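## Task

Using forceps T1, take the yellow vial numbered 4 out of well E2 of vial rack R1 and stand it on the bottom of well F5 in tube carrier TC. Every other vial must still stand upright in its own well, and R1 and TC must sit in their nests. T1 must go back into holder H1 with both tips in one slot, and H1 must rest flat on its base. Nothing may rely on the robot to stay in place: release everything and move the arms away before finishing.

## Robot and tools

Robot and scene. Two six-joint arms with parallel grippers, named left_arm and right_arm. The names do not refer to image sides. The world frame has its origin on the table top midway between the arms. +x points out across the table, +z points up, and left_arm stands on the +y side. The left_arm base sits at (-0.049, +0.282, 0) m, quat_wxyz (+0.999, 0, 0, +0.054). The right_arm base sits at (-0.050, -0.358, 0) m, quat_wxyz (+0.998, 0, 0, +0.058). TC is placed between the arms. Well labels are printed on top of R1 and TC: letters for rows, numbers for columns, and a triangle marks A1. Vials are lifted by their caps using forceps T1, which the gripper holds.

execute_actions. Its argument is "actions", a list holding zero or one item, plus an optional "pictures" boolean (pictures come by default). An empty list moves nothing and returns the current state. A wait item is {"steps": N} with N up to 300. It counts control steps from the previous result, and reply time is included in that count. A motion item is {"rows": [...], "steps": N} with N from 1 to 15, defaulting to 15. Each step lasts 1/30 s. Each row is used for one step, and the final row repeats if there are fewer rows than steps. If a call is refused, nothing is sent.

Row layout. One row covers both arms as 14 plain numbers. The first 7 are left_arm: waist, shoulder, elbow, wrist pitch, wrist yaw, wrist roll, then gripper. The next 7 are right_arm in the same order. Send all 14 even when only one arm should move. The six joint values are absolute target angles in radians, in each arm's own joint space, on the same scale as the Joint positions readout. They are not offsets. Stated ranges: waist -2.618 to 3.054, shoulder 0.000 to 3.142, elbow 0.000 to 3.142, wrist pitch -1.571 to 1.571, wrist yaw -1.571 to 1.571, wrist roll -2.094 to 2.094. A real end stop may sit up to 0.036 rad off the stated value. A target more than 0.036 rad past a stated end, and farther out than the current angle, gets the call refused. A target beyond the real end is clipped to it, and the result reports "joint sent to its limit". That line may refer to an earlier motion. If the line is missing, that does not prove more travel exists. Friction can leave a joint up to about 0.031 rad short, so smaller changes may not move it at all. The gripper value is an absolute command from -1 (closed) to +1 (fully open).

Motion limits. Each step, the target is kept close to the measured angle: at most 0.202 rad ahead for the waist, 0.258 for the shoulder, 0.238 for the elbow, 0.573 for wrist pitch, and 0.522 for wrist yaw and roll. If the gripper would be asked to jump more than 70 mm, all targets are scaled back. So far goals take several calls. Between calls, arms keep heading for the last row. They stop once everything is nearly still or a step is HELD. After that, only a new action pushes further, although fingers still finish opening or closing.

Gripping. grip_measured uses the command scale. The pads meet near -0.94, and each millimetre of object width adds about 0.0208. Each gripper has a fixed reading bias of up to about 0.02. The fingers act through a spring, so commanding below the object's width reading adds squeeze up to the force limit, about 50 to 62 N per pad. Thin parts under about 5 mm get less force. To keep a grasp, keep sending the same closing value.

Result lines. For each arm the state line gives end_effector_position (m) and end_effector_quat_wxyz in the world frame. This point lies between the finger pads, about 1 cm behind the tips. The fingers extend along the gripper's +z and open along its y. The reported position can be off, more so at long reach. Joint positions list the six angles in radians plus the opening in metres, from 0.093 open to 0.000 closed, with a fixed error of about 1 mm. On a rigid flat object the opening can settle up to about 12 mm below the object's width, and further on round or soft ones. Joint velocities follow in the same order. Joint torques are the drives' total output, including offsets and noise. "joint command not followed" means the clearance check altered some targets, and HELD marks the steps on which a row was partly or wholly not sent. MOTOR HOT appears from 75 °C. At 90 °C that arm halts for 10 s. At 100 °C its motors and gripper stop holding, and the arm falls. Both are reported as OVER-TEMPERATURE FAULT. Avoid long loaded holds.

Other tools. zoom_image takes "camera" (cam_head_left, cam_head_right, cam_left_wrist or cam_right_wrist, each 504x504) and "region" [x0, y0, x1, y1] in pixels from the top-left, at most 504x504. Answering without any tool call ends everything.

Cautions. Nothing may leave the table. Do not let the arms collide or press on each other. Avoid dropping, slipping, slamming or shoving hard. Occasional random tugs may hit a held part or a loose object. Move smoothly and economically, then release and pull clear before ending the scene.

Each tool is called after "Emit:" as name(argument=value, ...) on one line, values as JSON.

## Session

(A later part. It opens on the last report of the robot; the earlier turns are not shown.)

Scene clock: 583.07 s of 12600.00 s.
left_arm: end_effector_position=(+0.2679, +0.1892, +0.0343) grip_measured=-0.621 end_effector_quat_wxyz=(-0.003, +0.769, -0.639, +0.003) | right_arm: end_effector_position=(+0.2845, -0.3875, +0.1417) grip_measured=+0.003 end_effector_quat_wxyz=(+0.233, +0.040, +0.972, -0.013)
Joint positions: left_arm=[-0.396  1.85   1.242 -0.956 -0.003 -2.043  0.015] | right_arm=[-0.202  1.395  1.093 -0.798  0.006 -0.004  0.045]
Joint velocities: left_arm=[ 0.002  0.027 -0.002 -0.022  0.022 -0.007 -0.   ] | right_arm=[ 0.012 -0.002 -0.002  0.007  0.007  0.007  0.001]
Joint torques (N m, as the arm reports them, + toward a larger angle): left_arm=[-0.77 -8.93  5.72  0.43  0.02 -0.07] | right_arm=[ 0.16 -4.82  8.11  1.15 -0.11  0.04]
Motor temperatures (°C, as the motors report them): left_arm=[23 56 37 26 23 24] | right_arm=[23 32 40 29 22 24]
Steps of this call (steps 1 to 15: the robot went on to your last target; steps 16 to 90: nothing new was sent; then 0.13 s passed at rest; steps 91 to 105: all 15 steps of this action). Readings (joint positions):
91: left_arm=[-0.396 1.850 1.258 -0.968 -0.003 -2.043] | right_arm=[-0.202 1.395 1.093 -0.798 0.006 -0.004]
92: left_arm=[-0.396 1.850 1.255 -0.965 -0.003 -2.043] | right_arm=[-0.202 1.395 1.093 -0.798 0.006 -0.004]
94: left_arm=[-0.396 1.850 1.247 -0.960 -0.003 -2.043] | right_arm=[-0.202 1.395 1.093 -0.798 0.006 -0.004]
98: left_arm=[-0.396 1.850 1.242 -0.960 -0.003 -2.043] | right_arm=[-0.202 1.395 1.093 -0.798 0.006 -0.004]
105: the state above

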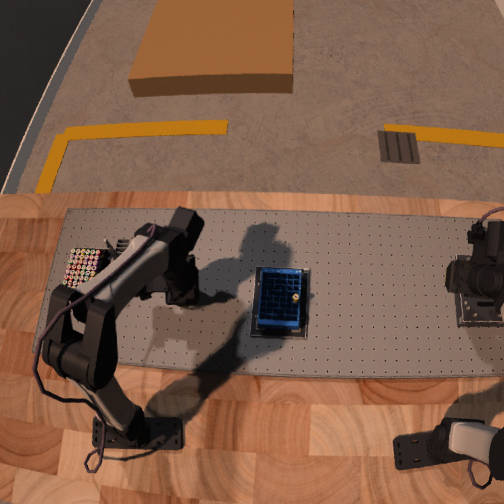

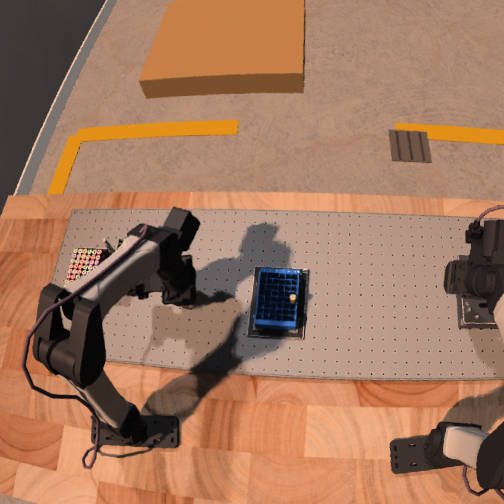

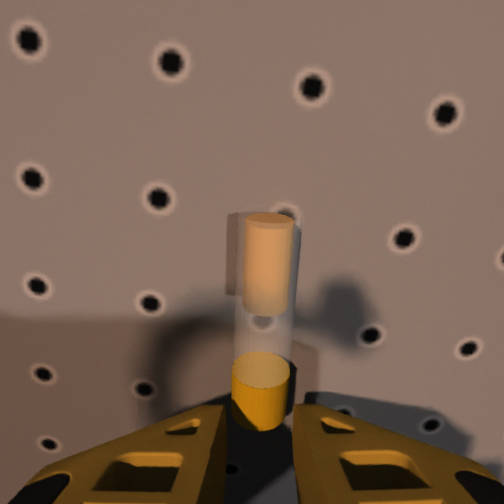

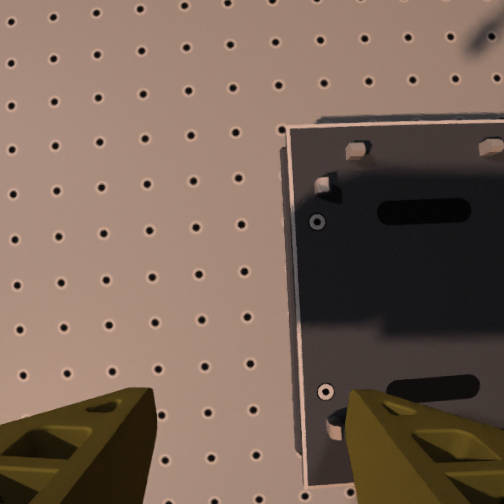

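Emit:
execute_actions(actions=[{"rows":[[-0.40,1.85,1.29,-0.99,0,-2.05,-0.4,-0.2,1.4,1.1,-0.8,0,0,0],[-0.40,1.845,1.32,-1.02,0,-2.05,-0.4,-0.2,1.4,1.1,-0.8,0,0,0],[-0.40,1.845,1.32,-1.03,0,-2.05,-0.4,-0.2,1.4,1.1,-0.8,0,0,0],[-0.40,1.845,1.32,-1.03,0,-2.05,-0.4,-0.2,1.4,1.1,-0.8,0,0,0],[-0.40,1.845,1.32,-1.03,0,-1.75,-0.4,-0.2,1.4,1.1,-0.8,0,0,0],[-0.40,1.845,1.32,-1.03,0,-1.45,-0.4,-0.2,1.4,1.1,-0.8,0,0,0],[-0.40,1.845,1.32,-1.03,0,-1.15,-0.4,-0.2,1.4,1.1,-0.8,0,0,0],[-0.40,1.845,1.32,-1.03,0,-0.85,-0.4,-0.2,1.4,1.1,-0.8,0,0,0],[-0.40,1.845,1.32,-1.03,0,-0.55,-0.4,-0.2,1.4,1.1,-0.8,0,0,0],[-0.40,1.845,1.32,-1.03,0,-0.25,-0.4,-0.2,1.4,1.1,-0.8,0,0,0],[-0.40,1.845,1.32,-1.03,0,0.05,-0.4,-0.2,1.4,1.1,-0.8,0,0,0],[-0.40,1.845,1.32,-1.03,0,0.35,-0.4,-0.2,1.4,1.1,-0.8,0,0,0],[-0.40,1.845,1.32,-1.03,0,0.65,-0.4,-0.2,1.4,1.1,-0.8,0,0,0],[-0.40,1.845,1.32,-1.03,0,0.95,-0.4,-0.2,1.4,1.1,-0.8,0,0,0],[-0.40,1.845,1.32,-1.03,0,1.106,-0.4,-0.2,1.4,1.1,-0.8,0,0,0]],"steps":15}], pictures=false)

Emit:
execute_actions(actions=[{"steps":45}])

Scene clock: 590.07 s of 12600.00 s.
left_arm: end_effector_position=(+0.2731, +0.1876, +0.0484) grip_measured=-0.401 end_effector_quat_wxyz=(+0.004, -0.355, +0.935, -0.001) | right_arm: end_effector_position=(+0.2845, -0.3875, +0.1417) grip_measured=+0.003 end_effector_quat_wxyz=(+0.233, +0.040, +0.972, -0.013)
Joint positions: left_arm=[-0.396  1.851  1.303 -1.015 -0.003 -1.013  0.026] | right_arm=[-0.202  1.395  1.093 -0.798  0.006 -0.004  0.045]
Joint velocities: left_arm=[-0.002 -0.002 -0.012 -0.022 -0.022  2.85  -0.001] | right_arm=[-0.002 -0.007 -0.007  0.022 -0.007 -0.007  0.   ]
Joint torques (N m, as the arm reports them, + toward a larger angle): left_arm=[ -0.8  -10.68   8.65   0.19  -0.02   0.06] | right_arm=[-0.24 -4.83  8.06  1.13 -0.07 -0.01]
Motor temperatures (°C, as the motors report them): left_arm=[23 54 36 26 23 24] | right_arm=[23 32 40 30 22 24]
Steps of this call (steps 1 to 15: the robot went on to your last target; steps 16 to 90: nothing new was sent; then 3.50 s passed at rest; steps 91 to 105: all 15 steps of this action). Readings (joint positions):
91: left_arm=[-0.396 1.850 1.246 -0.960 -0.003 -2.043] | right_arm=[-0.202 1.395 1.093 -0.798 0.006 -0.004]
92: left_arm=[-0.396 1.851 1.257 -0.973 -0.003 -2.043] | right_arm=[-0.202 1.395 1.093 -0.798 0.006 -0.004]
94: left_arm=[-0.396 1.851 1.284 -0.991 -0.003 -2.043] | right_arm=[-0.202 1.395 1.093 -0.798 0.006 -0.004]
98: left_arm=[-0.396 1.851 1.303 -1.001 -0.003 -1.708] | right_arm=[-0.202 1.395 1.093 -0.798 0.006 -0.004]
105: the state above

Scene clock: 591.57 s of 12600.00 s.
left_arm: end_effector_position=(+0.2725, +0.1878, +0.0484) grip_measured=-0.401 end_effector_quat_wxyz=(+0.002, +0.639, +0.769, +0.003) | right_arm: end_effector_position=(+0.2845, -0.3875, +0.1417) grip_measured=+0.003 end_effector_quat_wxyz=(+0.233, +0.040, +0.972, -0.013)
Joint positions: left_arm=[-0.396  1.851  1.303 -1.017 -0.003  1.098  0.026] | right_arm=[-0.202  1.395  1.093 -0.798  0.006 -0.004  0.045]
Joint velocities: left_arm=[ 0.007 -0.002 -0.012 -0.022  0.007 -0.051  0.002] | right_arm=[ 0.007 -0.002  0.012 -0.037 -0.007 -0.037  0.   ]
Joint torques (N m, as the arm reports them, + toward a larger angle): left_arm=[ -0.72 -10.53   8.81   0.17   0.13   0.1 ] | right_arm=[ 0.05 -4.69  7.85  1.2  -0.08  0.  ]
Motor temperatures (°C, as the motors report them): left_arm=[23 54 36 26 23 24] | right_arm=[23 32 40 30 22 24]
Steps of this call (steps 1 to 45: the robot went on to your last target). Readings (joint positions):
1: left_arm=[-0.396 1.851 1.303 -1.015 -0.003 -0.913] | right_arm=[-0.202 1.395 1.093 -0.798 0.006 -0.004]
2: left_arm=[-0.396 1.851 1.303 -1.015 -0.003 -0.814] | right_arm=[-0.202 1.395 1.093 -0.798 0.006 -0.004]
4: left_arm=[-0.396 1.851 1.303 -1.016 -0.003 -0.615] | right_arm=[-0.202 1.395 1.093 -0.798 0.006 -0.004]
8: left_arm=[-0.396 1.851 1.303 -1.016 -0.003 -0.218] | right_arm=[-0.202 1.395 1.093 -0.798 0.006 -0.004]
45: the state above

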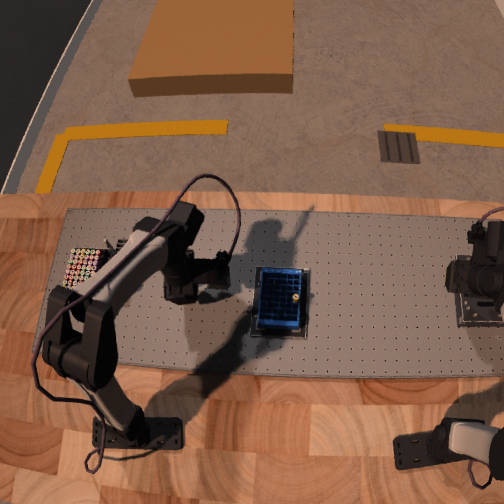

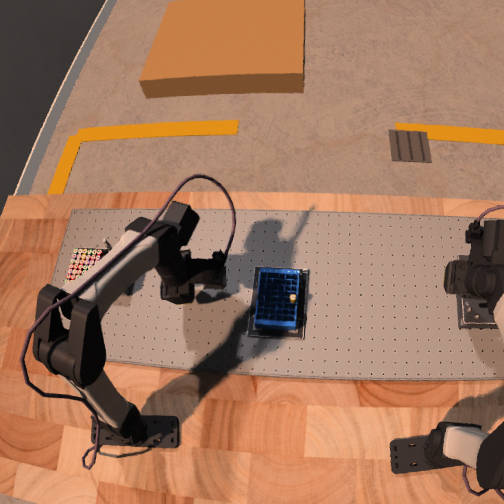

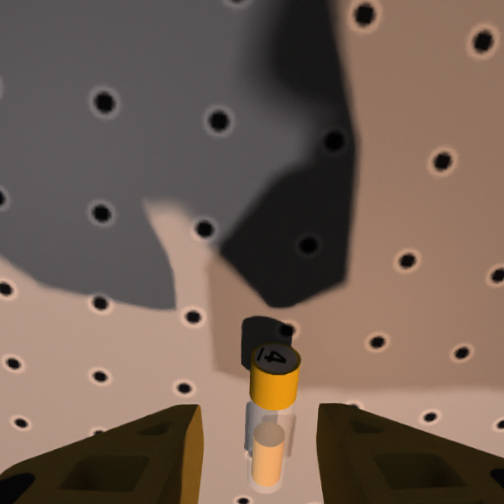

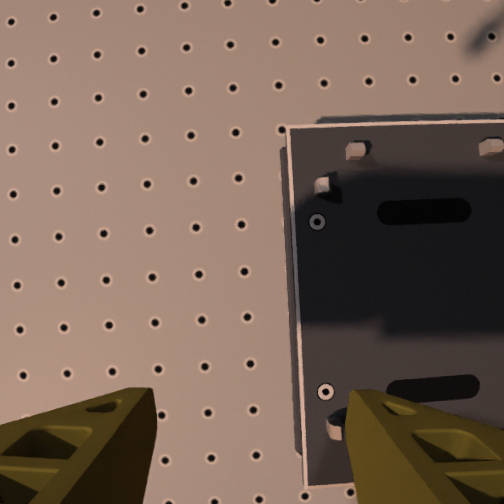

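Emit:
execute_actions(actions=[{"rows":[[-0.40,1.86,1.28,-0.99,0,1.106,-0.4,-0.2,1.4,1.1,-0.8,0,0,0],[-0.40,1.87,1.26,-0.965,0,1.106,-0.4,-0.2,1.4,1.1,-0.8,0,0,0],[-0.40,1.878,1.24,-0.94,0,1.106,-0.4,-0.2,1.4,1.1,-0.8,0,0,0],[-0.40,1.883,1.22,-0.92,0,1.106,-0.4,-0.2,1.4,1.1,-0.8,0,0,0]],"steps":15}])

Scene clock: 595.23 s of 12600.00 s.
left_arm: end_effector_position=(+0.2630, +0.1906, +0.0219) grip_measured=-0.401 end_effector_quat_wxyz=(-0.014, +0.639, +0.769, -0.004) | right_arm: end_effector_position=(+0.2845, -0.3875, +0.1417) grip_measured=+0.003 end_effector_quat_wxyz=(+0.233, +0.040, +0.972, -0.013)
Joint positions: left_arm=[-0.396  1.881  1.231 -0.95  -0.003  1.099  0.026] | right_arm=[-0.202  1.395  1.093 -0.798  0.006 -0.004  0.045]
Joint velocities: left_arm=[-0.002 -0.002  0.002 -0.037 -0.066  0.007  0.   ] | right_arm=[-0.007 -0.002  0.012  0.022  0.051 -0.037  0.001]
Joint torques (N m, as the arm reports them, + toward a larger angle): left_arm=[-0.95 -9.84  6.04  0.51  0.1   0.06] | right_arm=[ 0.09 -4.84  8.04  1.15 -0.1   0.  ]
Motor temperatures (°C, as the motors report them): left_arm=[23 53 36 26 23 24] | right_arm=[23 32 40 30 22 24]
Steps of this call (steps 1 to 15: the robot went on to your last target; steps 16 to 90: nothing new was sent; then 0.17 s passed at rest; steps 91 to 105: all 15 steps of this action). Readings (joint positions):
91: left_arm=[-0.396 1.851 1.303 -1.017 -0.003 1.099] | right_arm=[-0.202 1.395 1.093 -0.798 0.006 -0.004]
92: left_arm=[-0.396 1.851 1.298 -1.009 -0.003 1.099] | right_arm=[-0.202 1.395 1.093 -0.798 0.006 -0.004]
94: left_arm=[-0.396 1.853 1.275 -0.981 -0.003 1.099] | right_arm=[-0.202 1.395 1.093 -0.798 0.006 -0.004]
98: left_arm=[-0.396 1.877 1.234 -0.957 -0.003 1.099] | right_arm=[-0.202 1.395 1.093 -0.798 0.006 -0.004]
105: the state above

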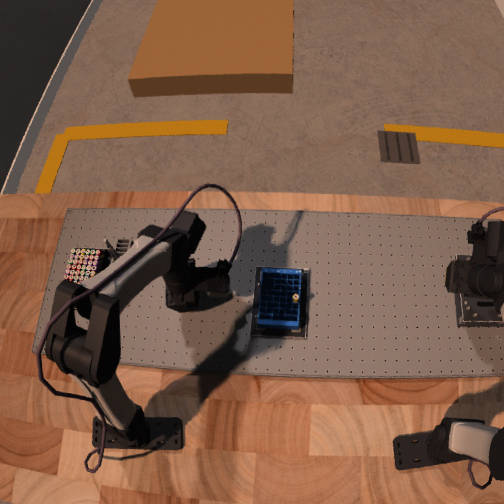

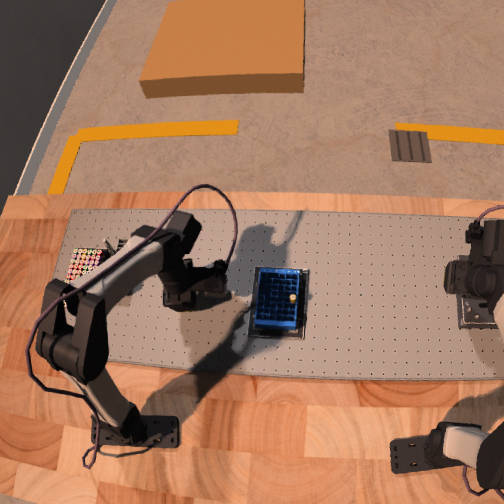

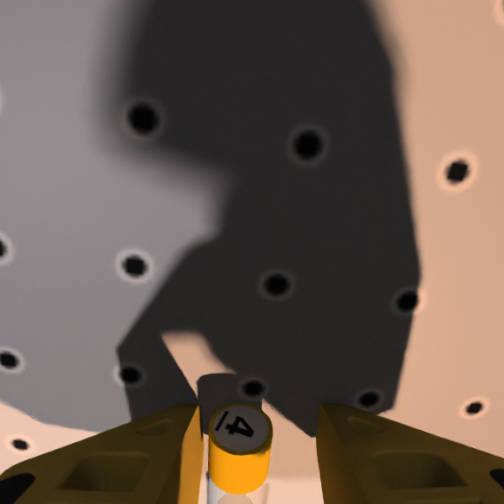

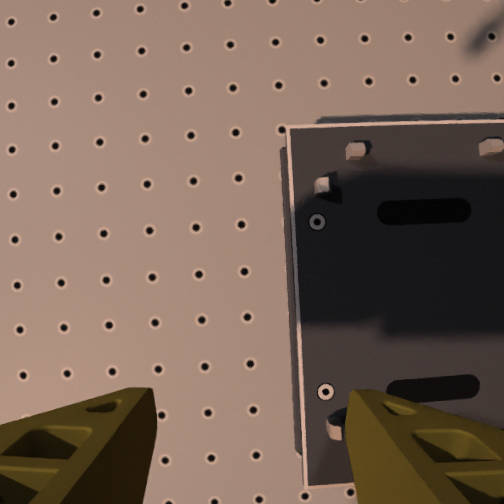

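Touching table; close (ease q2 slightly).

Emit:
execute_actions(actions=[{"rows":[[-0.40,1.865,1.23,-0.95,0,1.106,-0.5,-0.2,1.4,1.1,-0.8,0,0,0],[-0.40,1.865,1.23,-0.95,0,1.106,-0.6,-0.2,1.4,1.1,-0.8,0,0,0],[-0.40,1.865,1.23,-0.95,0,1.106,-0.7,-0.2,1.4,1.1,-0.8,0,0,0],[-0.40,1.865,1.23,-0.95,0,1.106,-0.82,-0.2,1.4,1.1,-0.8,0,0,0]],"steps":15}])

Scene clock: 599.17 s of 12600.00 s.
left_arm: end_effector_position=(+0.2637, +0.1905, +0.0219) grip_measured=-0.805 end_effector_quat_wxyz=(-0.013, +0.639, +0.769, -0.004) | right_arm: end_effector_position=(+0.2845, -0.3875, +0.1417) grip_measured=+0.003 end_effector_quat_wxyz=(+0.233, +0.040, +0.972, -0.013)
Joint positions: left_arm=[-0.396  1.881  1.231 -0.947 -0.004  1.1    0.007] | right_arm=[-0.202  1.395  1.093 -0.798  0.006 -0.004  0.045]
Joint velocities: left_arm=[ 0.002 -0.012 -0.007 -0.066 -0.066 -0.037 -0.   ] | right_arm=[-0.007 -0.007 -0.037 -0.051 -0.081  0.007 -0.   ]
Joint torques (N m, as the arm reports them, + toward a larger angle): left_arm=[ -0.94 -11.52   6.82   0.17   0.1    0.09] | right_arm=[ 0.14 -4.77  7.94  1.2  -0.06  0.02]
Motor temperatures (°C, as the motors report them): left_arm=[23 52 36 26 23 24] | right_arm=[23 32 41 30 22 24]
Steps of this call (steps 1 to 15: the robot went on to your last target; steps 16 to 90: nothing new was sent; then 0.43 s passed at rest; steps 91 to 105: all 15 steps of this action). Readings (joint positions):
91: left_arm=[-0.396 1.881 1.231 -0.949 -0.004 1.099] | right_arm=[-0.202 1.395 1.093 -0.798 0.006 -0.004]
92: left_arm=[-0.396 1.881 1.231 -0.947 -0.004 1.099] | right_arm=[-0.202 1.395 1.093 -0.798 0.006 -0.004]
94: left_arm=[-0.396 1.881 1.231 -0.947 -0.004 1.100] | right_arm=[-0.202 1.395 1.093 -0.798 0.006 -0.004]
98: left_arm=[-0.396 1.881 1.231 -0.947 -0.004 1.100] | right_arm=[-0.202 1.395 1.093 -0.798 0.006 -0.004]
105: the state above

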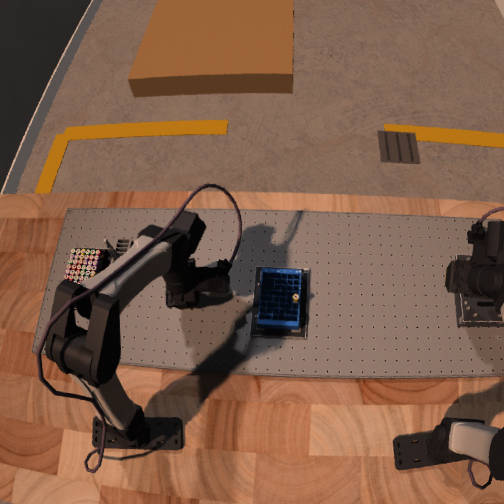

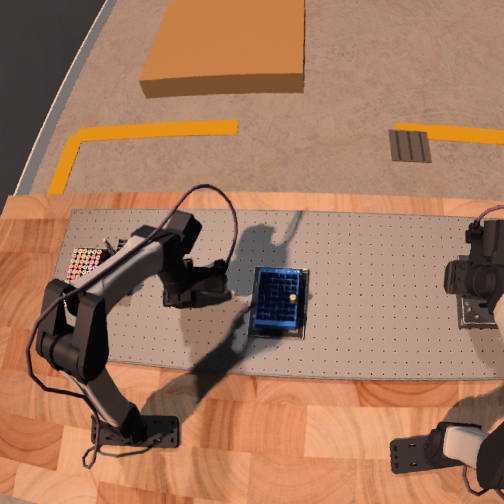

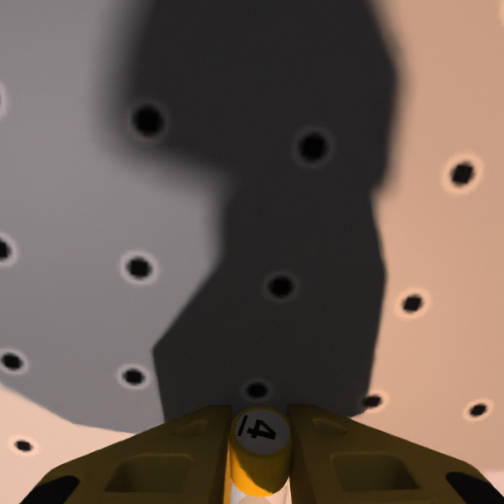

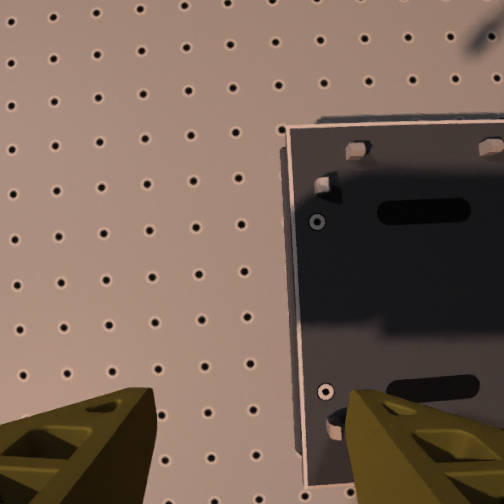

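Emit:
execute_actions(actions=[{"rows":[[-0.40,1.86,1.27,-0.98,0,1.106,-0.82,-0.2,1.4,1.1,-0.8,0,0,0],[-0.40,1.85,1.30,-1.02,0,1.106,-0.82,-0.2,1.4,1.1,-0.8,0,0,0],[-0.40,1.84,1.33,-1.06,0,1.15,-0.82,-0.2,1.4,1.1,-0.8,0,0,0],[-0.40,1.83,1.36,-1.10,0,1.2,-0.82,-0.2,1.4,1.1,-0.8,0,0,0],[-0.40,1.82,1.39,-1.14,0.1,1.25,-0.82,-0.2,1.4,1.1,-0.8,0,0,0],[-0.40,1.82,1.39,-1.14,0.2,1.3,-0.82,-0.2,1.4,1.1,-0.8,0,0,0],[-0.40,1.82,1.39,-1.14,0.3,1.35,-0.82,-0.2,1.4,1.1,-0.8,0,0,0],[-0.40,1.82,1.39,-1.14,0.4,1.4,-0.82,-0.2,1.4,1.1,-0.8,0,0,0],[-0.40,1.82,1.39,-1.14,0.5,1.45,-0.82,-0.2,1.4,1.1,-0.8,0,0,0],[-0.40,1.82,1.39,-1.14,0.6,1.5,-0.82,-0.2,1.4,1.1,-0.8,0,0,0],[-0.40,1.82,1.39,-1.14,0.7,1.55,-0.82,-0.2,1.4,1.1,-0.8,0,0,0],[-0.40,1.82,1.39,-1.14,0.8,1.578,-0.82,-0.2,1.4,1.1,-0.8,0,0,0],[-0.40,1.84,1.38,-1.11,0.9,1.578,-0.82,-0.2,1.4,1.1,-0.8,0,0,0],[-0.40,1.86,1.37,-1.08,1.0,1.578,-0.82,-0.2,1.4,1.1,-0.8,0,0,0],[-0.40,1.88,1.36,-1.05,1.1,1.578,-0.82,-0.2,1.4,1.1,-0.8,0,0,0]],"steps":15}], pictures=false)

Emit:
execute_actions(actions=[{"rows":[[-0.40,1.91,1.35,-1.01,1.2,1.578,-0.82,-0.2,1.4,1.1,-0.8,0,0,0],[-0.39,1.94,1.34,-0.97,1.3,1.578,-0.82,-0.2,1.4,1.1,-0.8,0,0,0],[-0.38,1.97,1.32,-0.92,1.4,1.578,-0.82,-0.2,1.4,1.1,-0.8,0,0,0],[-0.37,2.0,1.31,-0.88,1.5,1.578,-0.82,-0.2,1.4,1.1,-0.8,0,0,0],[-0.37,2.03,1.29,-0.83,1.57,1.578,-0.82,-0.2,1.4,1.1,-0.8,0,0,0],[-0.37,2.06,1.28,-0.79,1.57,1.578,-0.82,-0.2,1.4,1.1,-0.8,0,0,0],[-0.37,2.09,1.265,-0.74,1.57,1.578,-0.82,-0.2,1.4,1.1,-0.8,0,0,0],[-0.37,2.11,1.25,-0.705,1.57,1.578,-0.82,-0.2,1.4,1.1,-0.8,0,0,0]],"steps":15}], pictures=false)

Emit:
execute_actions(actions=[{"steps":25}])

Scene clock: 612.70 s of 12600.00 s.
left_arm: end_effector_position=(+0.2450, +0.0810, +0.1124) grip_measured=-0.806 end_effector_quat_wxyz=(+0.202, +0.728, +0.591, -0.283) | right_arm: end_effector_position=(+0.2845, -0.3875, +0.1417) grip_measured=+0.003 end_effector_quat_wxyz=(+0.233, +0.040, +0.972, -0.013)
Joint positions: left_arm=[-0.396  1.836  1.379 -1.099  0.709  1.485  0.007] | right_arm=[-0.202  1.395  1.093 -0.798  0.006 -0.004  0.045]
Joint velocities: left_arm=[-0.007  0.276  0.007  0.095  2.703  0.667  0.001] | right_arm=[ 0.012 -0.002 -0.002  0.007  0.007  0.007  0.   ]
Joint torques (N m, as the arm reports them, + toward a larger angle): left_arm=[-0.68 -7.7   5.83  0.56  0.35  0.06] | right_arm=[-0.06 -4.8   7.74  1.16 -0.12  0.03]
Motor temperatures (°C, as the motors report them): left_arm=[23 52 36 25 23 24] | right_arm=[23 32 41 30 22 24]
Steps of this call (steps 1 to 15: the robot went on to your last target; steps 16 to 90: nothing new was sent; then 10.03 s passed at rest; steps 91 to 105: all 15 steps of this action). Readings (joint positions):
91: left_arm=[-0.396 1.881 1.233 -0.950 -0.004 1.100] | right_arm=[-0.202 1.395 1.093 -0.798 0.006 -0.004]
92: left_arm=[-0.396 1.881 1.242 -0.962 -0.004 1.100] | right_arm=[-0.202 1.395 1.093 -0.798 0.006 -0.004]
94: left_arm=[-0.396 1.879 1.282 -1.005 -0.004 1.121] | right_arm=[-0.202 1.395 1.093 -0.798 0.006 -0.004]
98: left_arm=[-0.396 1.841 1.367 -1.068 0.142 1.239] | right_arm=[-0.202 1.395 1.093 -0.798 0.006 -0.004]
105: the state above

Scene clock: 613.20 s of 12600.00 s.
left_arm: end_effector_position=(+0.2507, +0.0250, +0.1027) grip_measured=-0.806 end_effector_quat_wxyz=(+0.396, +0.564, +0.459, -0.561) | right_arm: end_effector_position=(+0.2845, -0.3875, +0.1417) grip_measured=+0.003 end_effector_quat_wxyz=(+0.233, +0.040, +0.972, -0.013)
Joint positions: left_arm=[-0.378  2.132  1.249 -0.754  1.515  1.568  0.007] | right_arm=[-0.202  1.395  1.093 -0.798  0.006 -0.004  0.045]
Joint velocities: left_arm=[ 0.002 -0.061  0.022  0.11   0.3    0.022  0.001] | right_arm=[-0.002  0.022 -0.002 -0.007  0.022 -0.051  0.001]
Joint torques (N m, as the arm reports them, + toward a larger angle): left_arm=[  0.07 -13.33   6.16   0.25   0.7    0.1 ] | right_arm=[ 0.24 -4.83  8.    1.16 -0.13  0.09]
Motor temperatures (°C, as the motors report them): left_arm=[23 52 36 25 23 24] | right_arm=[23 32 41 30 22 24]
Steps of this call (steps 1 to 15: all 15 steps of this action). Readings (joint positions):
1: left_arm=[-0.396 1.849 1.378 -1.088 0.804 1.503] | right_arm=[-0.202 1.395 1.093 -0.798 0.006 -0.004]
2: left_arm=[-0.396 1.867 1.376 -1.070 0.900 1.516] | right_arm=[-0.202 1.395 1.093 -0.798 0.006 -0.004]
4: left_arm=[-0.394 1.919 1.358 -1.013 1.095 1.536] | right_arm=[-0.202 1.395 1.093 -0.798 0.006 -0.004]
8: left_arm=[-0.381 2.055 1.296 -0.869 1.376 1.557] | right_arm=[-0.202 1.395 1.093 -0.798 0.006 -0.004]
15: the state above

Scene clock: 614.03 s of 12600.00 s.
left_arm: end_effector_position=(+0.2536, +0.0240, +0.1113) grip_measured=-0.806 end_effector_quat_wxyz=(+0.418, +0.560, +0.439, -0.565) | right_arm: end_effector_position=(+0.2845, -0.3875, +0.1417) grip_measured=+0.003 end_effector_quat_wxyz=(+0.233, +0.040, +0.972, -0.013)
Joint positions: left_arm=[-0.378  2.128  1.249 -0.72   1.559  1.571  0.007] | right_arm=[-0.202  1.395  1.093 -0.798  0.006 -0.004  0.045]
Joint velocities: left_arm=[-0.007 -0.007 -0.002  0.037 -0.022 -0.007  0.   ] | right_arm=[-0.007 -0.007  0.007 -0.051  0.051  0.022 -0.   ]
Joint torques (N m, as the arm reports them, + toward a larger angle): left_arm=[  0.03 -13.34   6.2    0.35   0.78   0.08] | right_arm=[-0.02 -5.16  7.81  1.17 -0.1   0.03]
Motor temperatures (°C, as the motors report them): left_arm=[23 52 36 25 23 24] | right_arm=[23 32 41 30 22 24]
Steps of this call (steps 1 to 25: the robot went on to your last target). Readings (joint positions):
1: left_arm=[-0.378 2.130 1.249 -0.747 1.524 1.568] | right_arm=[-0.202 1.395 1.093 -0.798 0.006 -0.004]
2: left_arm=[-0.378 2.129 1.249 -0.741 1.532 1.569] | right_arm=[-0.202 1.395 1.093 -0.798 0.006 -0.004]
4: left_arm=[-0.378 2.128 1.249 -0.733 1.543 1.570] | right_arm=[-0.202 1.395 1.093 -0.798 0.006 -0.004]
8: left_arm=[-0.378 2.128 1.249 -0.725 1.553 1.570] | right_arm=[-0.202 1.395 1.093 -0.798 0.006 -0.004]
25: the state above

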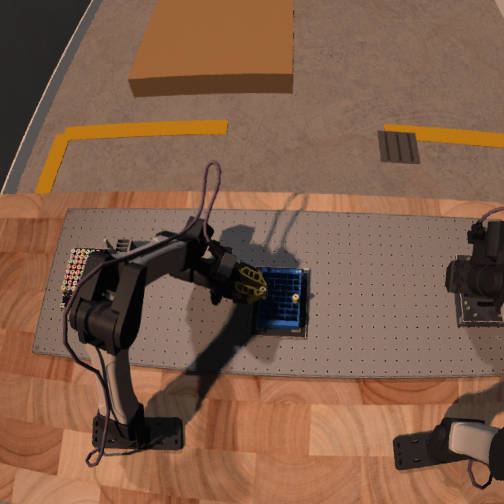

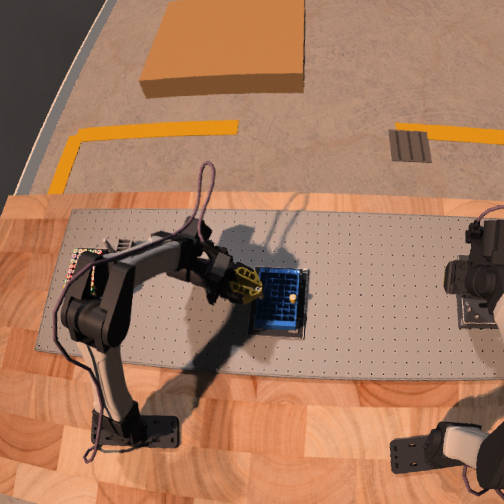

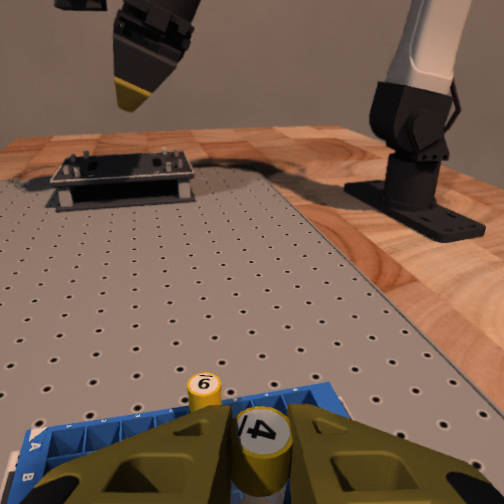

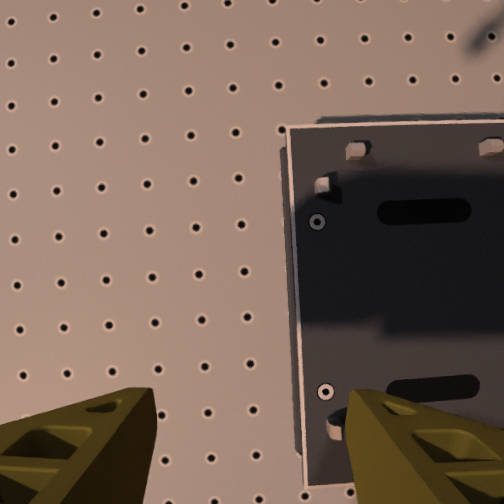

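Emit:
execute_actions(actions=[{"rows":[[-0.37,2.11,1.25,-0.705,1.57,1.578,-0.82,-0.2,1.36,0.95,-0.55,0,0,0],[-0.37,2.11,1.25,-0.705,1.57,1.578,-0.82,-0.15,1.32,0.8,-0.3,0,0,0],[-0.37,2.11,1.25,-0.705,1.57,1.578,-0.82,-0.05,1.28,0.65,-0.05,0,0,0],[-0.37,2.11,1.25,-0.705,1.57,1.578,-0.82,0.05,1.24,0.5,0.2,0,0,0],[-0.37,2.11,1.25,-0.705,1.57,1.578,-0.82,0.15,1.2,0.38,0.45,0,0,0],[-0.37,2.11,1.25,-0.705,1.57,1.578,-0.82,0.25,1.2,0.28,0.72,0,0,0],[-0.37,2.11,1.25,-0.705,1.57,1.578,-0.82,0.35,1.2,0.28,0.72,0,0,0],[-0.37,2.11,1.25,-0.705,1.57,1.578,-0.82,0.45,1.2,0.28,0.72,0,0,0],[-0.37,2.11,1.25,-0.705,1.57,1.578,-0.82,0.55,1.2,0.28,0.72,0,0,0],[-0.37,2.11,1.25,-0.705,1.57,1.578,-0.82,0.65,1.2,0.28,0.72,0,0,0],[-0.37,2.11,1.25,-0.705,1.57,1.578,-0.82,0.775,1.2,0.28,0.72,0,0,0]],"steps":15}], pictures=false)

Emit:
execute_actions(actions=[{"steps":30}])

Scene clock: 624.93 s of 12600.00 s.
left_arm: end_effector_position=(+0.2536, +0.0240, +0.1114) grip_measured=-0.806 end_effector_quat_wxyz=(+0.418, +0.560, +0.438, -0.566) | right_arm: end_effector_position=(+0.1937, -0.1192, +0.0932) grip_measured=+0.003 end_effector_quat_wxyz=(+0.491, -0.321, +0.785, +0.200)
Joint positions: left_arm=[-0.378  2.128  1.249 -0.72   1.56   1.571  0.007] | right_arm=[ 0.66   1.222  0.283  0.486  0.002 -0.002  0.045]
Joint velocities: left_arm=[-0.007  0.002 -0.012 -0.051  0.081  0.007 -0.001] | right_arm=[ 1.824 -0.017 -0.007  1.531 -0.022  0.007 -0.   ]
Joint torques (N m, as the arm reports them, + toward a larger angle): left_arm=[  0.05 -13.31   6.07   0.37   0.8    0.1 ] | right_arm=[ 0.27 -4.5   6.52  2.01 -0.04  0.01]
Motor temperatures (°C, as the motors report them): left_arm=[23 53 35 25 23 24] | right_arm=[23 32 41 30 22 24]
Steps of this call (steps 1 to 15: the robot went on to your last target; steps 16 to 90: nothing new was sent; then 7.40 s passed at rest; steps 91 to 105: all 15 steps of this action). Readings (joint positions):
91: left_arm=[-0.378 2.128 1.249 -0.720 1.560 1.571] | right_arm=[-0.202 1.389 1.070 -0.758 0.006 -0.004]
92: left_arm=[-0.378 2.128 1.249 -0.720 1.560 1.571] | right_arm=[-0.197 1.370 1.011 -0.664 0.008 -0.004]
94: left_arm=[-0.378 2.128 1.249 -0.720 1.560 1.571] | right_arm=[-0.126 1.319 0.850 -0.441 0.022 -0.002]
98: left_arm=[-0.378 2.128 1.249 -0.720 1.560 1.571] | right_arm=[0.169 1.228 0.521 0.001 0.012 -0.002]
105: the state above

Scene clock: 625.93 s of 12600.00 s.
left_arm: end_effector_position=(+0.2536, +0.0240, +0.1114) grip_measured=-0.806 end_effector_quat_wxyz=(+0.418, +0.560, +0.438, -0.566) | right_arm: end_effector_position=(+0.1753, -0.0791, +0.1409) grip_measured=+0.003 end_effector_quat_wxyz=(+0.555, -0.341, +0.710, +0.267)
Joint positions: left_arm=[-0.378  2.128  1.249 -0.72   1.56   1.571  0.007] | right_arm=[ 0.772  1.222  0.283  0.695 -0.008 -0.002  0.045]
Joint velocities: left_arm=[-0.012 -0.002 -0.002  0.037  0.022  0.007  0.   ] | right_arm=[ 0.007 -0.012 -0.027  0.022  0.051  0.022 -0.001]
Joint torques (N m, as the arm reports them, + toward a larger angle): left_arm=[  0.14 -13.33   6.26   0.35   0.81   0.05] | right_arm=[ 0.12 -4.88  6.62  2.33  0.02 -0.01]
Motor temperatures (°C, as the motors report them): left_arm=[23 53 35 25 23 24] | right_arm=[23 32 41 30 22 24]
Steps of this call (steps 1 to 30: the robot went on to your last target). Readings (joint positions):
1: left_arm=[-0.378 2.128 1.249 -0.720 1.560 1.571] | right_arm=[0.715 1.222 0.283 0.534 -0.003 -0.002]
2: left_arm=[-0.378 2.128 1.249 -0.720 1.560 1.571] | right_arm=[0.750 1.222 0.283 0.571 -0.009 -0.002]
4: left_arm=[-0.378 2.128 1.249 -0.720 1.560 1.571] | right_arm=[0.772 1.222 0.283 0.622 -0.012 -0.002]
8: left_arm=[-0.378 2.128 1.249 -0.720 1.560 1.571] | right_arm=[0.772 1.222 0.283 0.669 -0.009 -0.002]
30: the state above
All arms were judged still, so your last target was given up. Only a new action makes them travel on or press farther. Fingers that are still opening or closing keep moving.

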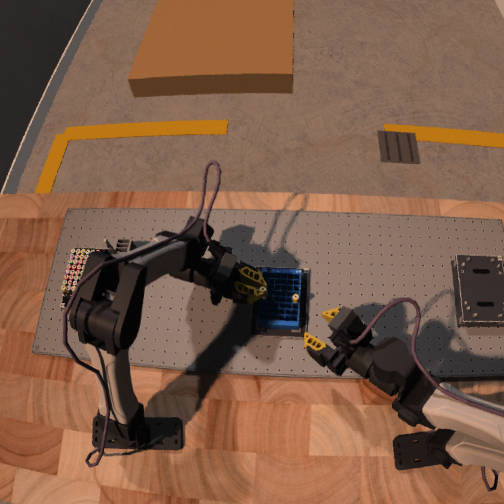

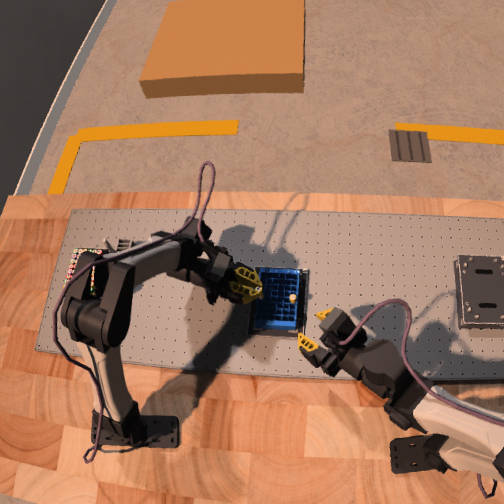

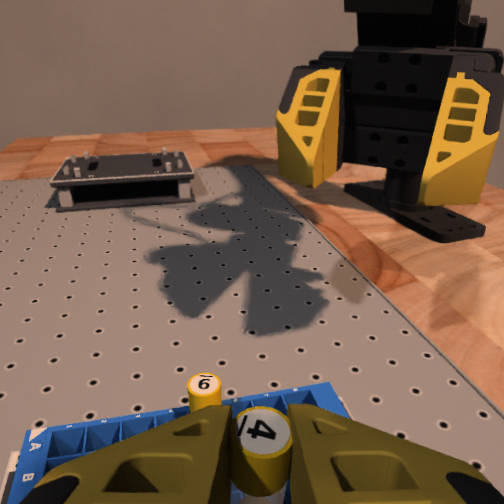

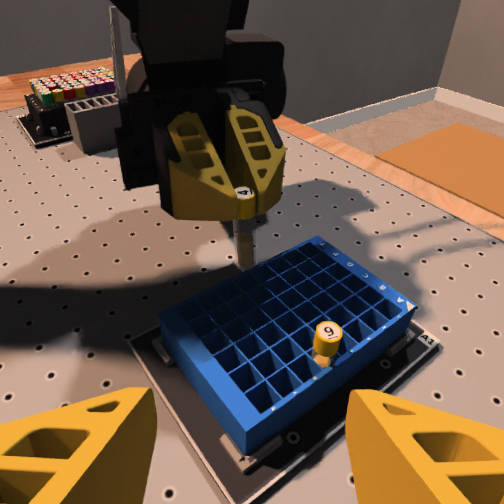

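Emit:
execute_actions(actions=[{"rows":[[-0.365,2.13,1.26,-0.69,1.57,1.578,-0.82,0.775,1.2,0.28,0.72,0,0,0],[-0.36,2.14,1.265,-0.67,1.57,1.578,-0.82,0.775,1.2,0.28,0.72,0,0,0],[-0.36,2.15,1.27,-0.65,1.57,1.578,-0.82,0.775,1.2,0.28,0.72,0,0,0],[-0.36,2.165,1.27,-0.635,1.57,1.578,-0.82,0.775,1.2,0.28,0.72,0,0,0]],"steps":15}])

Emit:
zoom_image(camera="cam_right_wrist", region=[150, 170, 350, 370])

Scene clock: 631.87 s of 12600.00 s.
left_arm: end_effector_position=(+0.2607, +0.0258, +0.1001) grip_measured=-0.806 end_effector_quat_wxyz=(+0.430, +0.564, +0.432, -0.557) | right_arm: end_effector_position=(+0.1753, -0.0791, +0.1410) grip_measured=+0.003 end_effector_quat_wxyz=(+0.555, -0.341, +0.710, +0.267)
Joint positions: left_arm=[-0.368  2.162  1.249 -0.654  1.562  1.571  0.007] | right_arm=[ 0.772  1.222  0.283  0.696 -0.008 -0.002  0.045]
Joint velocities: left_arm=[ 0.012 -0.012  0.007  0.051 -0.007 -0.007  0.001] | right_arm=[-0.017 -0.012  0.007 -0.037 -0.037 -0.022  0.   ]
Joint torques (N m, as the arm reports them, + toward a larger angle): left_arm=[  0.16 -11.76   8.09   0.42   0.82   0.06] | right_arm=[ 0.11 -4.86  6.62  2.3   0.03  0.  ]
Motor temperatures (°C, as the motors report them): left_arm=[23 53 35 25 23 24] | right_arm=[23 32 41 32 22 24]
Steps of this call (steps 1 to 90: nothing new was sent; then 2.43 s passed at rest; steps 91 to 105: all 15 steps of this action). Readings (joint positions):
91: left_arm=[-0.378 2.128 1.249 -0.719 1.560 1.571] | right_arm=[0.772 1.222 0.283 0.696 -0.008 -0.002]
92: left_arm=[-0.377 2.128 1.249 -0.713 1.560 1.571] | right_arm=[0.772 1.222 0.283 0.696 -0.008 -0.002]
94: left_arm=[-0.374 2.133 1.249 -0.694 1.562 1.571] | right_arm=[0.772 1.222 0.283 0.696 -0.008 -0.002]
98: left_arm=[-0.368 2.157 1.249 -0.667 1.562 1.571] | right_arm=[0.772 1.222 0.283 0.696 -0.008 -0.002]
105: the state above

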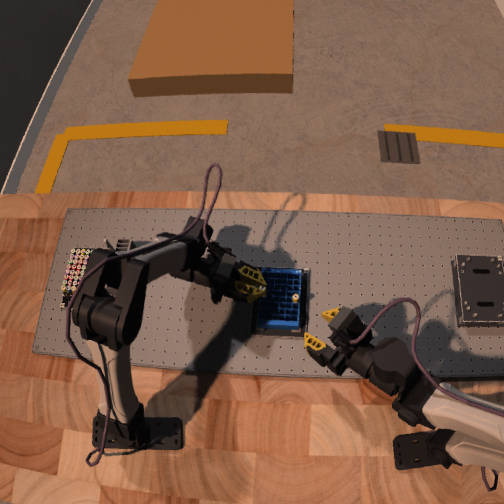

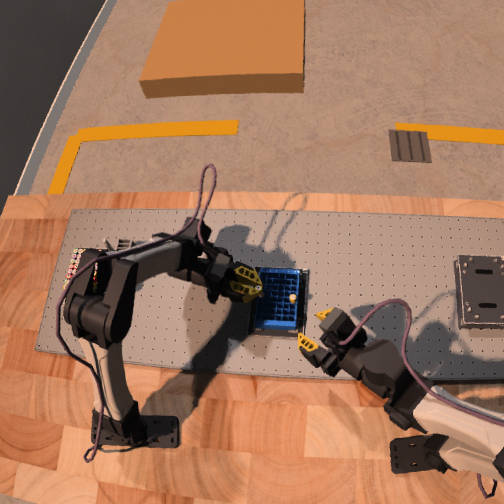

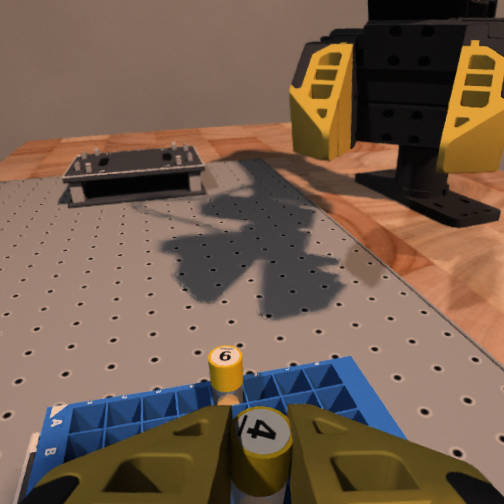

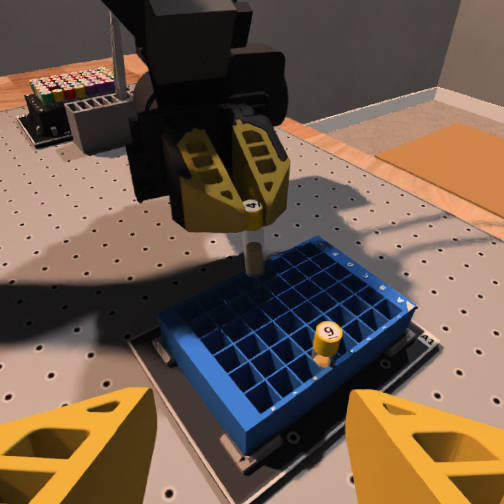

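Region (150, 170, 350, 370) of cam_right_wrist's 504x504 image, scaled by 2.520, with more detail than that image has.

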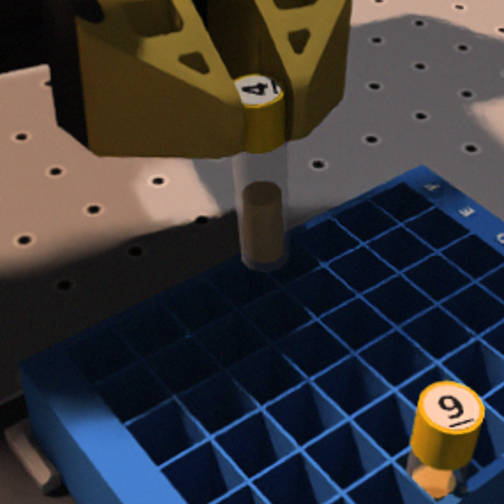

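Emit:
execute_actions(actions=[{"rows":[[-0.36,2.14,1.23,-0.635,1.57,1.578,-0.82,0.775,1.2,0.28,0.72,0,0,0],[-0.36,2.135,1.21,-0.625,1.57,1.578,-0.82,0.775,1.2,0.28,0.72,0,0,0],[-0.36,2.135,1.195,-0.615,1.57,1.578,-0.82,0.775,1.2,0.28,0.72,0,0,0]],"steps":15}])

Emit:
zoom_image(camera="cam_right_wrist", region=[150, 170, 350, 370])

Scene clock: 636.63 s of 12600.00 s.
left_arm: end_effector_position=(+0.2532, +0.0278, +0.0951) grip_measured=-0.806 end_effector_quat_wxyz=(+0.428, +0.562, +0.434, -0.560) | right_arm: end_effector_position=(+0.1753, -0.0791, +0.1410) grip_measured=+0.003 end_effector_quat_wxyz=(+0.555, -0.341, +0.710, +0.267)
Joint positions: left_arm=[-0.368  2.154  1.209 -0.632  1.563  1.571  0.007] | right_arm=[ 0.772  1.222  0.283  0.696 -0.008 -0.002  0.045]
Joint velocities: left_arm=[-0.027  0.017 -0.002 -0.007 -0.007 -0.051 -0.   ] | right_arm=[-0.002  0.007 -0.037 -0.037 -0.007  0.022 -0.001]
Joint torques (N m, as the arm reports them, + toward a larger angle): left_arm=[  0.13 -13.38   4.72   0.41   0.77   0.08] | right_arm=[ 0.05 -4.79  6.61  2.31  0.03  0.06]
Motor temperatures (°C, as the motors report them): left_arm=[23 53 35 25 23 24] | right_arm=[23 32 40 33 22 24]
Steps of this call (steps 1 to 15: the robot went on to your last target; steps 16 to 90: nothing new was sent; then 1.27 s passed at rest; steps 91 to 105: all 15 steps of this action). Readings (joint positions):
91: left_arm=[-0.368 2.162 1.249 -0.650 1.562 1.571] | right_arm=[0.772 1.222 0.283 0.696 -0.008 -0.002]
92: left_arm=[-0.368 2.161 1.246 -0.646 1.562 1.571] | right_arm=[0.772 1.222 0.283 0.696 -0.008 -0.002]
94: left_arm=[-0.368 2.155 1.226 -0.638 1.563 1.571] | right_arm=[0.772 1.222 0.283 0.696 -0.008 -0.002]
98: left_arm=[-0.368 2.154 1.209 -0.637 1.563 1.571] | right_arm=[0.772 1.222 0.283 0.696 -0.008 -0.002]
105: the state above

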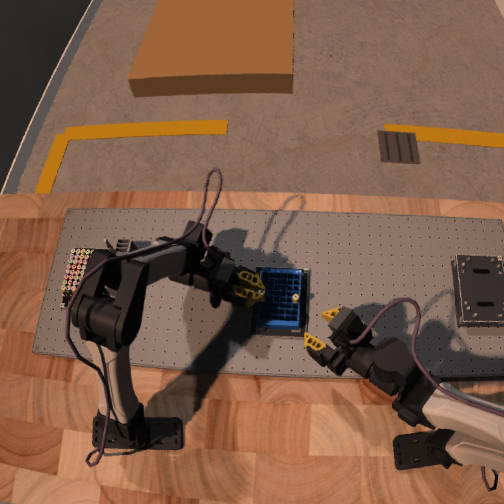

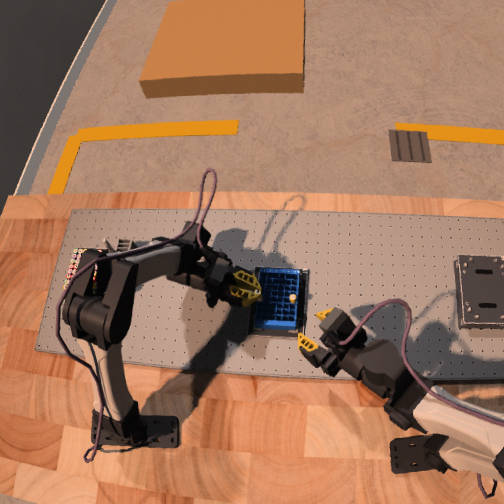

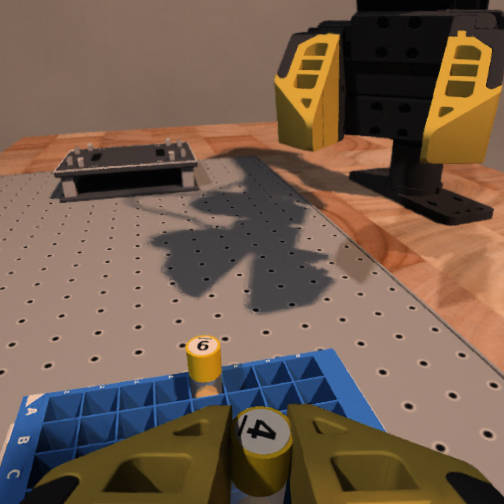

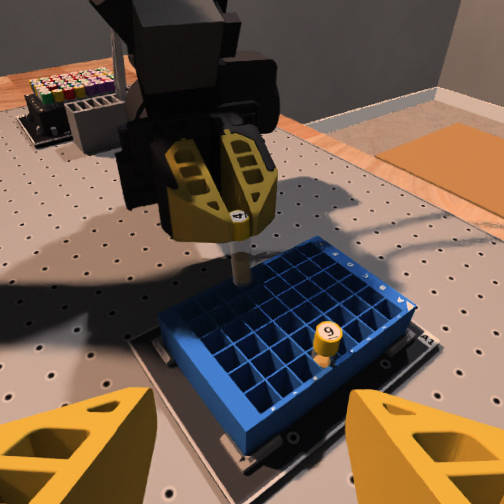

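Region (150, 170, 350, 370) of cam_right_wrist's 504x504 image, scaled by 2.520, with more detail than that image has.

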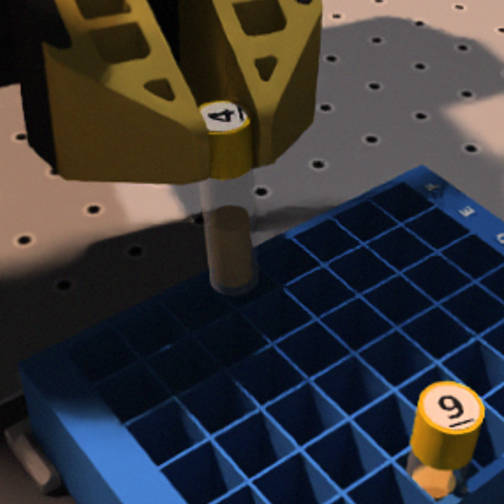

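Emit:
execute_actions(actions=[{"rows":[[-0.365,2.16,1.195,-0.61,1.57,1.578,-0.82,0.775,1.2,0.28,0.72,0,0,0],[-0.37,2.168,1.195,-0.60,1.57,1.578,-0.82,0.775,1.2,0.28,0.72,0,0,0],[-0.375,2.178,1.195,-0.59,1.57,1.578,-0.82,0.775,1.2,0.28,0.72,0,0,0]],"steps":15}])

Emit:
zoom_image(camera="cam_right_wrist", region=[150, 170, 350, 370])

Scene clock: 640.17 s of 12600.00 s.
left_arm: end_effector_position=(+0.2547, +0.0274, +0.0928) grip_measured=-0.806 end_effector_quat_wxyz=(+0.433, +0.561, +0.429, -0.560) | right_arm: end_effector_position=(+0.1753, -0.0791, +0.1410) grip_measured=+0.003 end_effector_quat_wxyz=(+0.555, -0.341, +0.710, +0.267)
Joint positions: left_arm=[-0.368  2.166  1.209 -0.608  1.573  1.571  0.007] | right_arm=[ 0.772  1.222  0.283  0.696 -0.008 -0.002  0.045]
Joint velocities: left_arm=[ 0.007  0.002 -0.012  0.037 -0.037  0.081 -0.001] | right_arm=[-0.017 -0.002  0.022  0.007 -0.007  0.007 -0.   ]
Joint torques (N m, as the arm reports them, + toward a larger angle): left_arm=[ -1.05 -10.85   4.54   0.35   0.62   0.1 ] | right_arm=[ 0.06 -4.72  6.6   2.34  0.05  0.02]
Motor temperatures (°C, as the motors report them): left_arm=[23 53 35 25 23 24] | right_arm=[23 32 40 34 22 24]
Steps of this call (steps 1 to 15: the robot went on to your last target; steps 16 to 90: nothing new was sent; then 0.03 s passed at rest; steps 91 to 105: all 15 steps of this action). Readings (joint positions):
91: left_arm=[-0.368 2.154 1.209 -0.630 1.563 1.571] | right_arm=[0.772 1.222 0.283 0.696 -0.008 -0.002]
92: left_arm=[-0.368 2.154 1.209 -0.627 1.563 1.571] | right_arm=[0.772 1.222 0.283 0.696 -0.008 -0.002]
94: left_arm=[-0.368 2.158 1.209 -0.619 1.563 1.571] | right_arm=[0.772 1.222 0.283 0.696 -0.008 -0.002]
98: left_arm=[-0.368 2.166 1.209 -0.612 1.573 1.571] | right_arm=[0.772 1.222 0.283 0.696 -0.008 -0.002]
105: the state above

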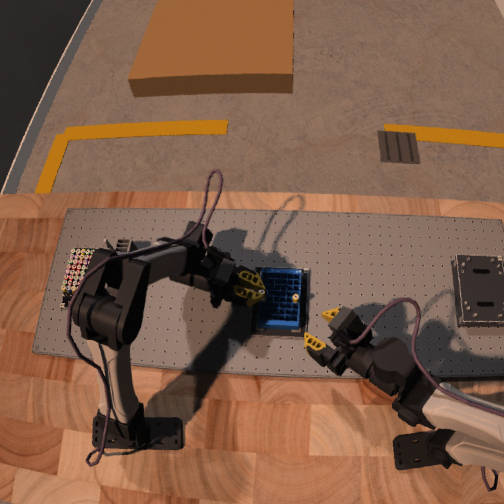

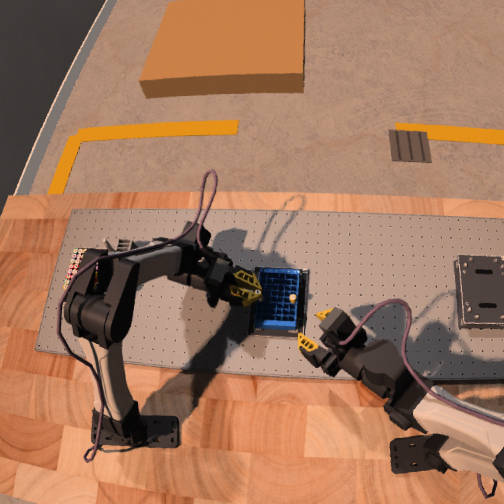

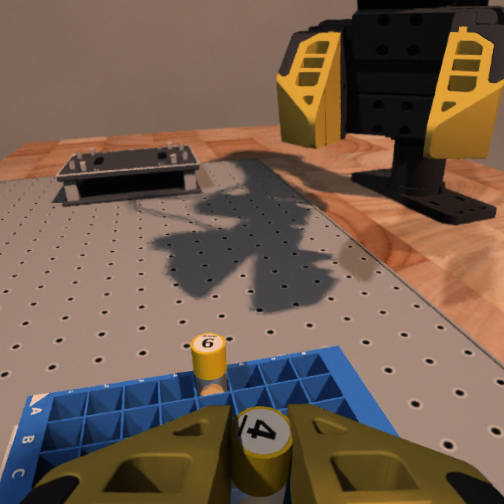

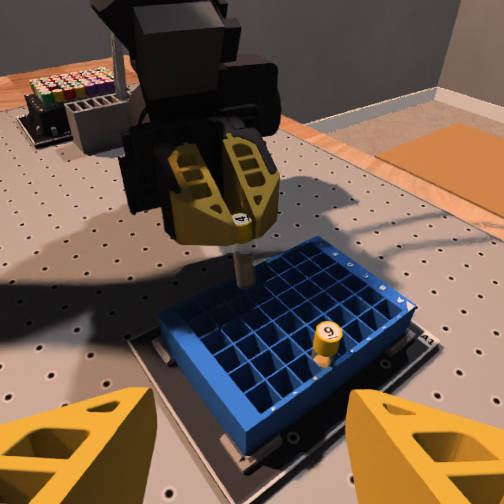

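Region (150, 170, 350, 370) of cam_right_wrist's 504x504 image, scaled by 2.520, with more detail than that image has.

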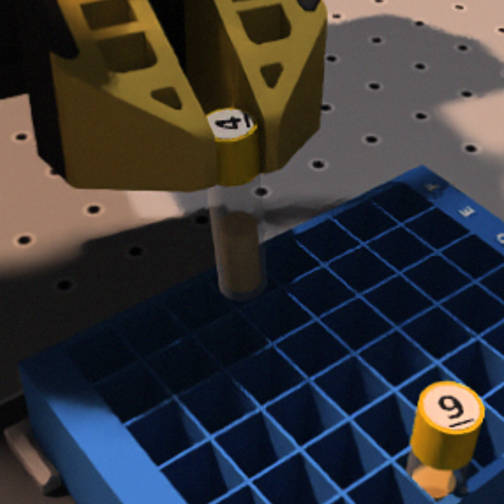

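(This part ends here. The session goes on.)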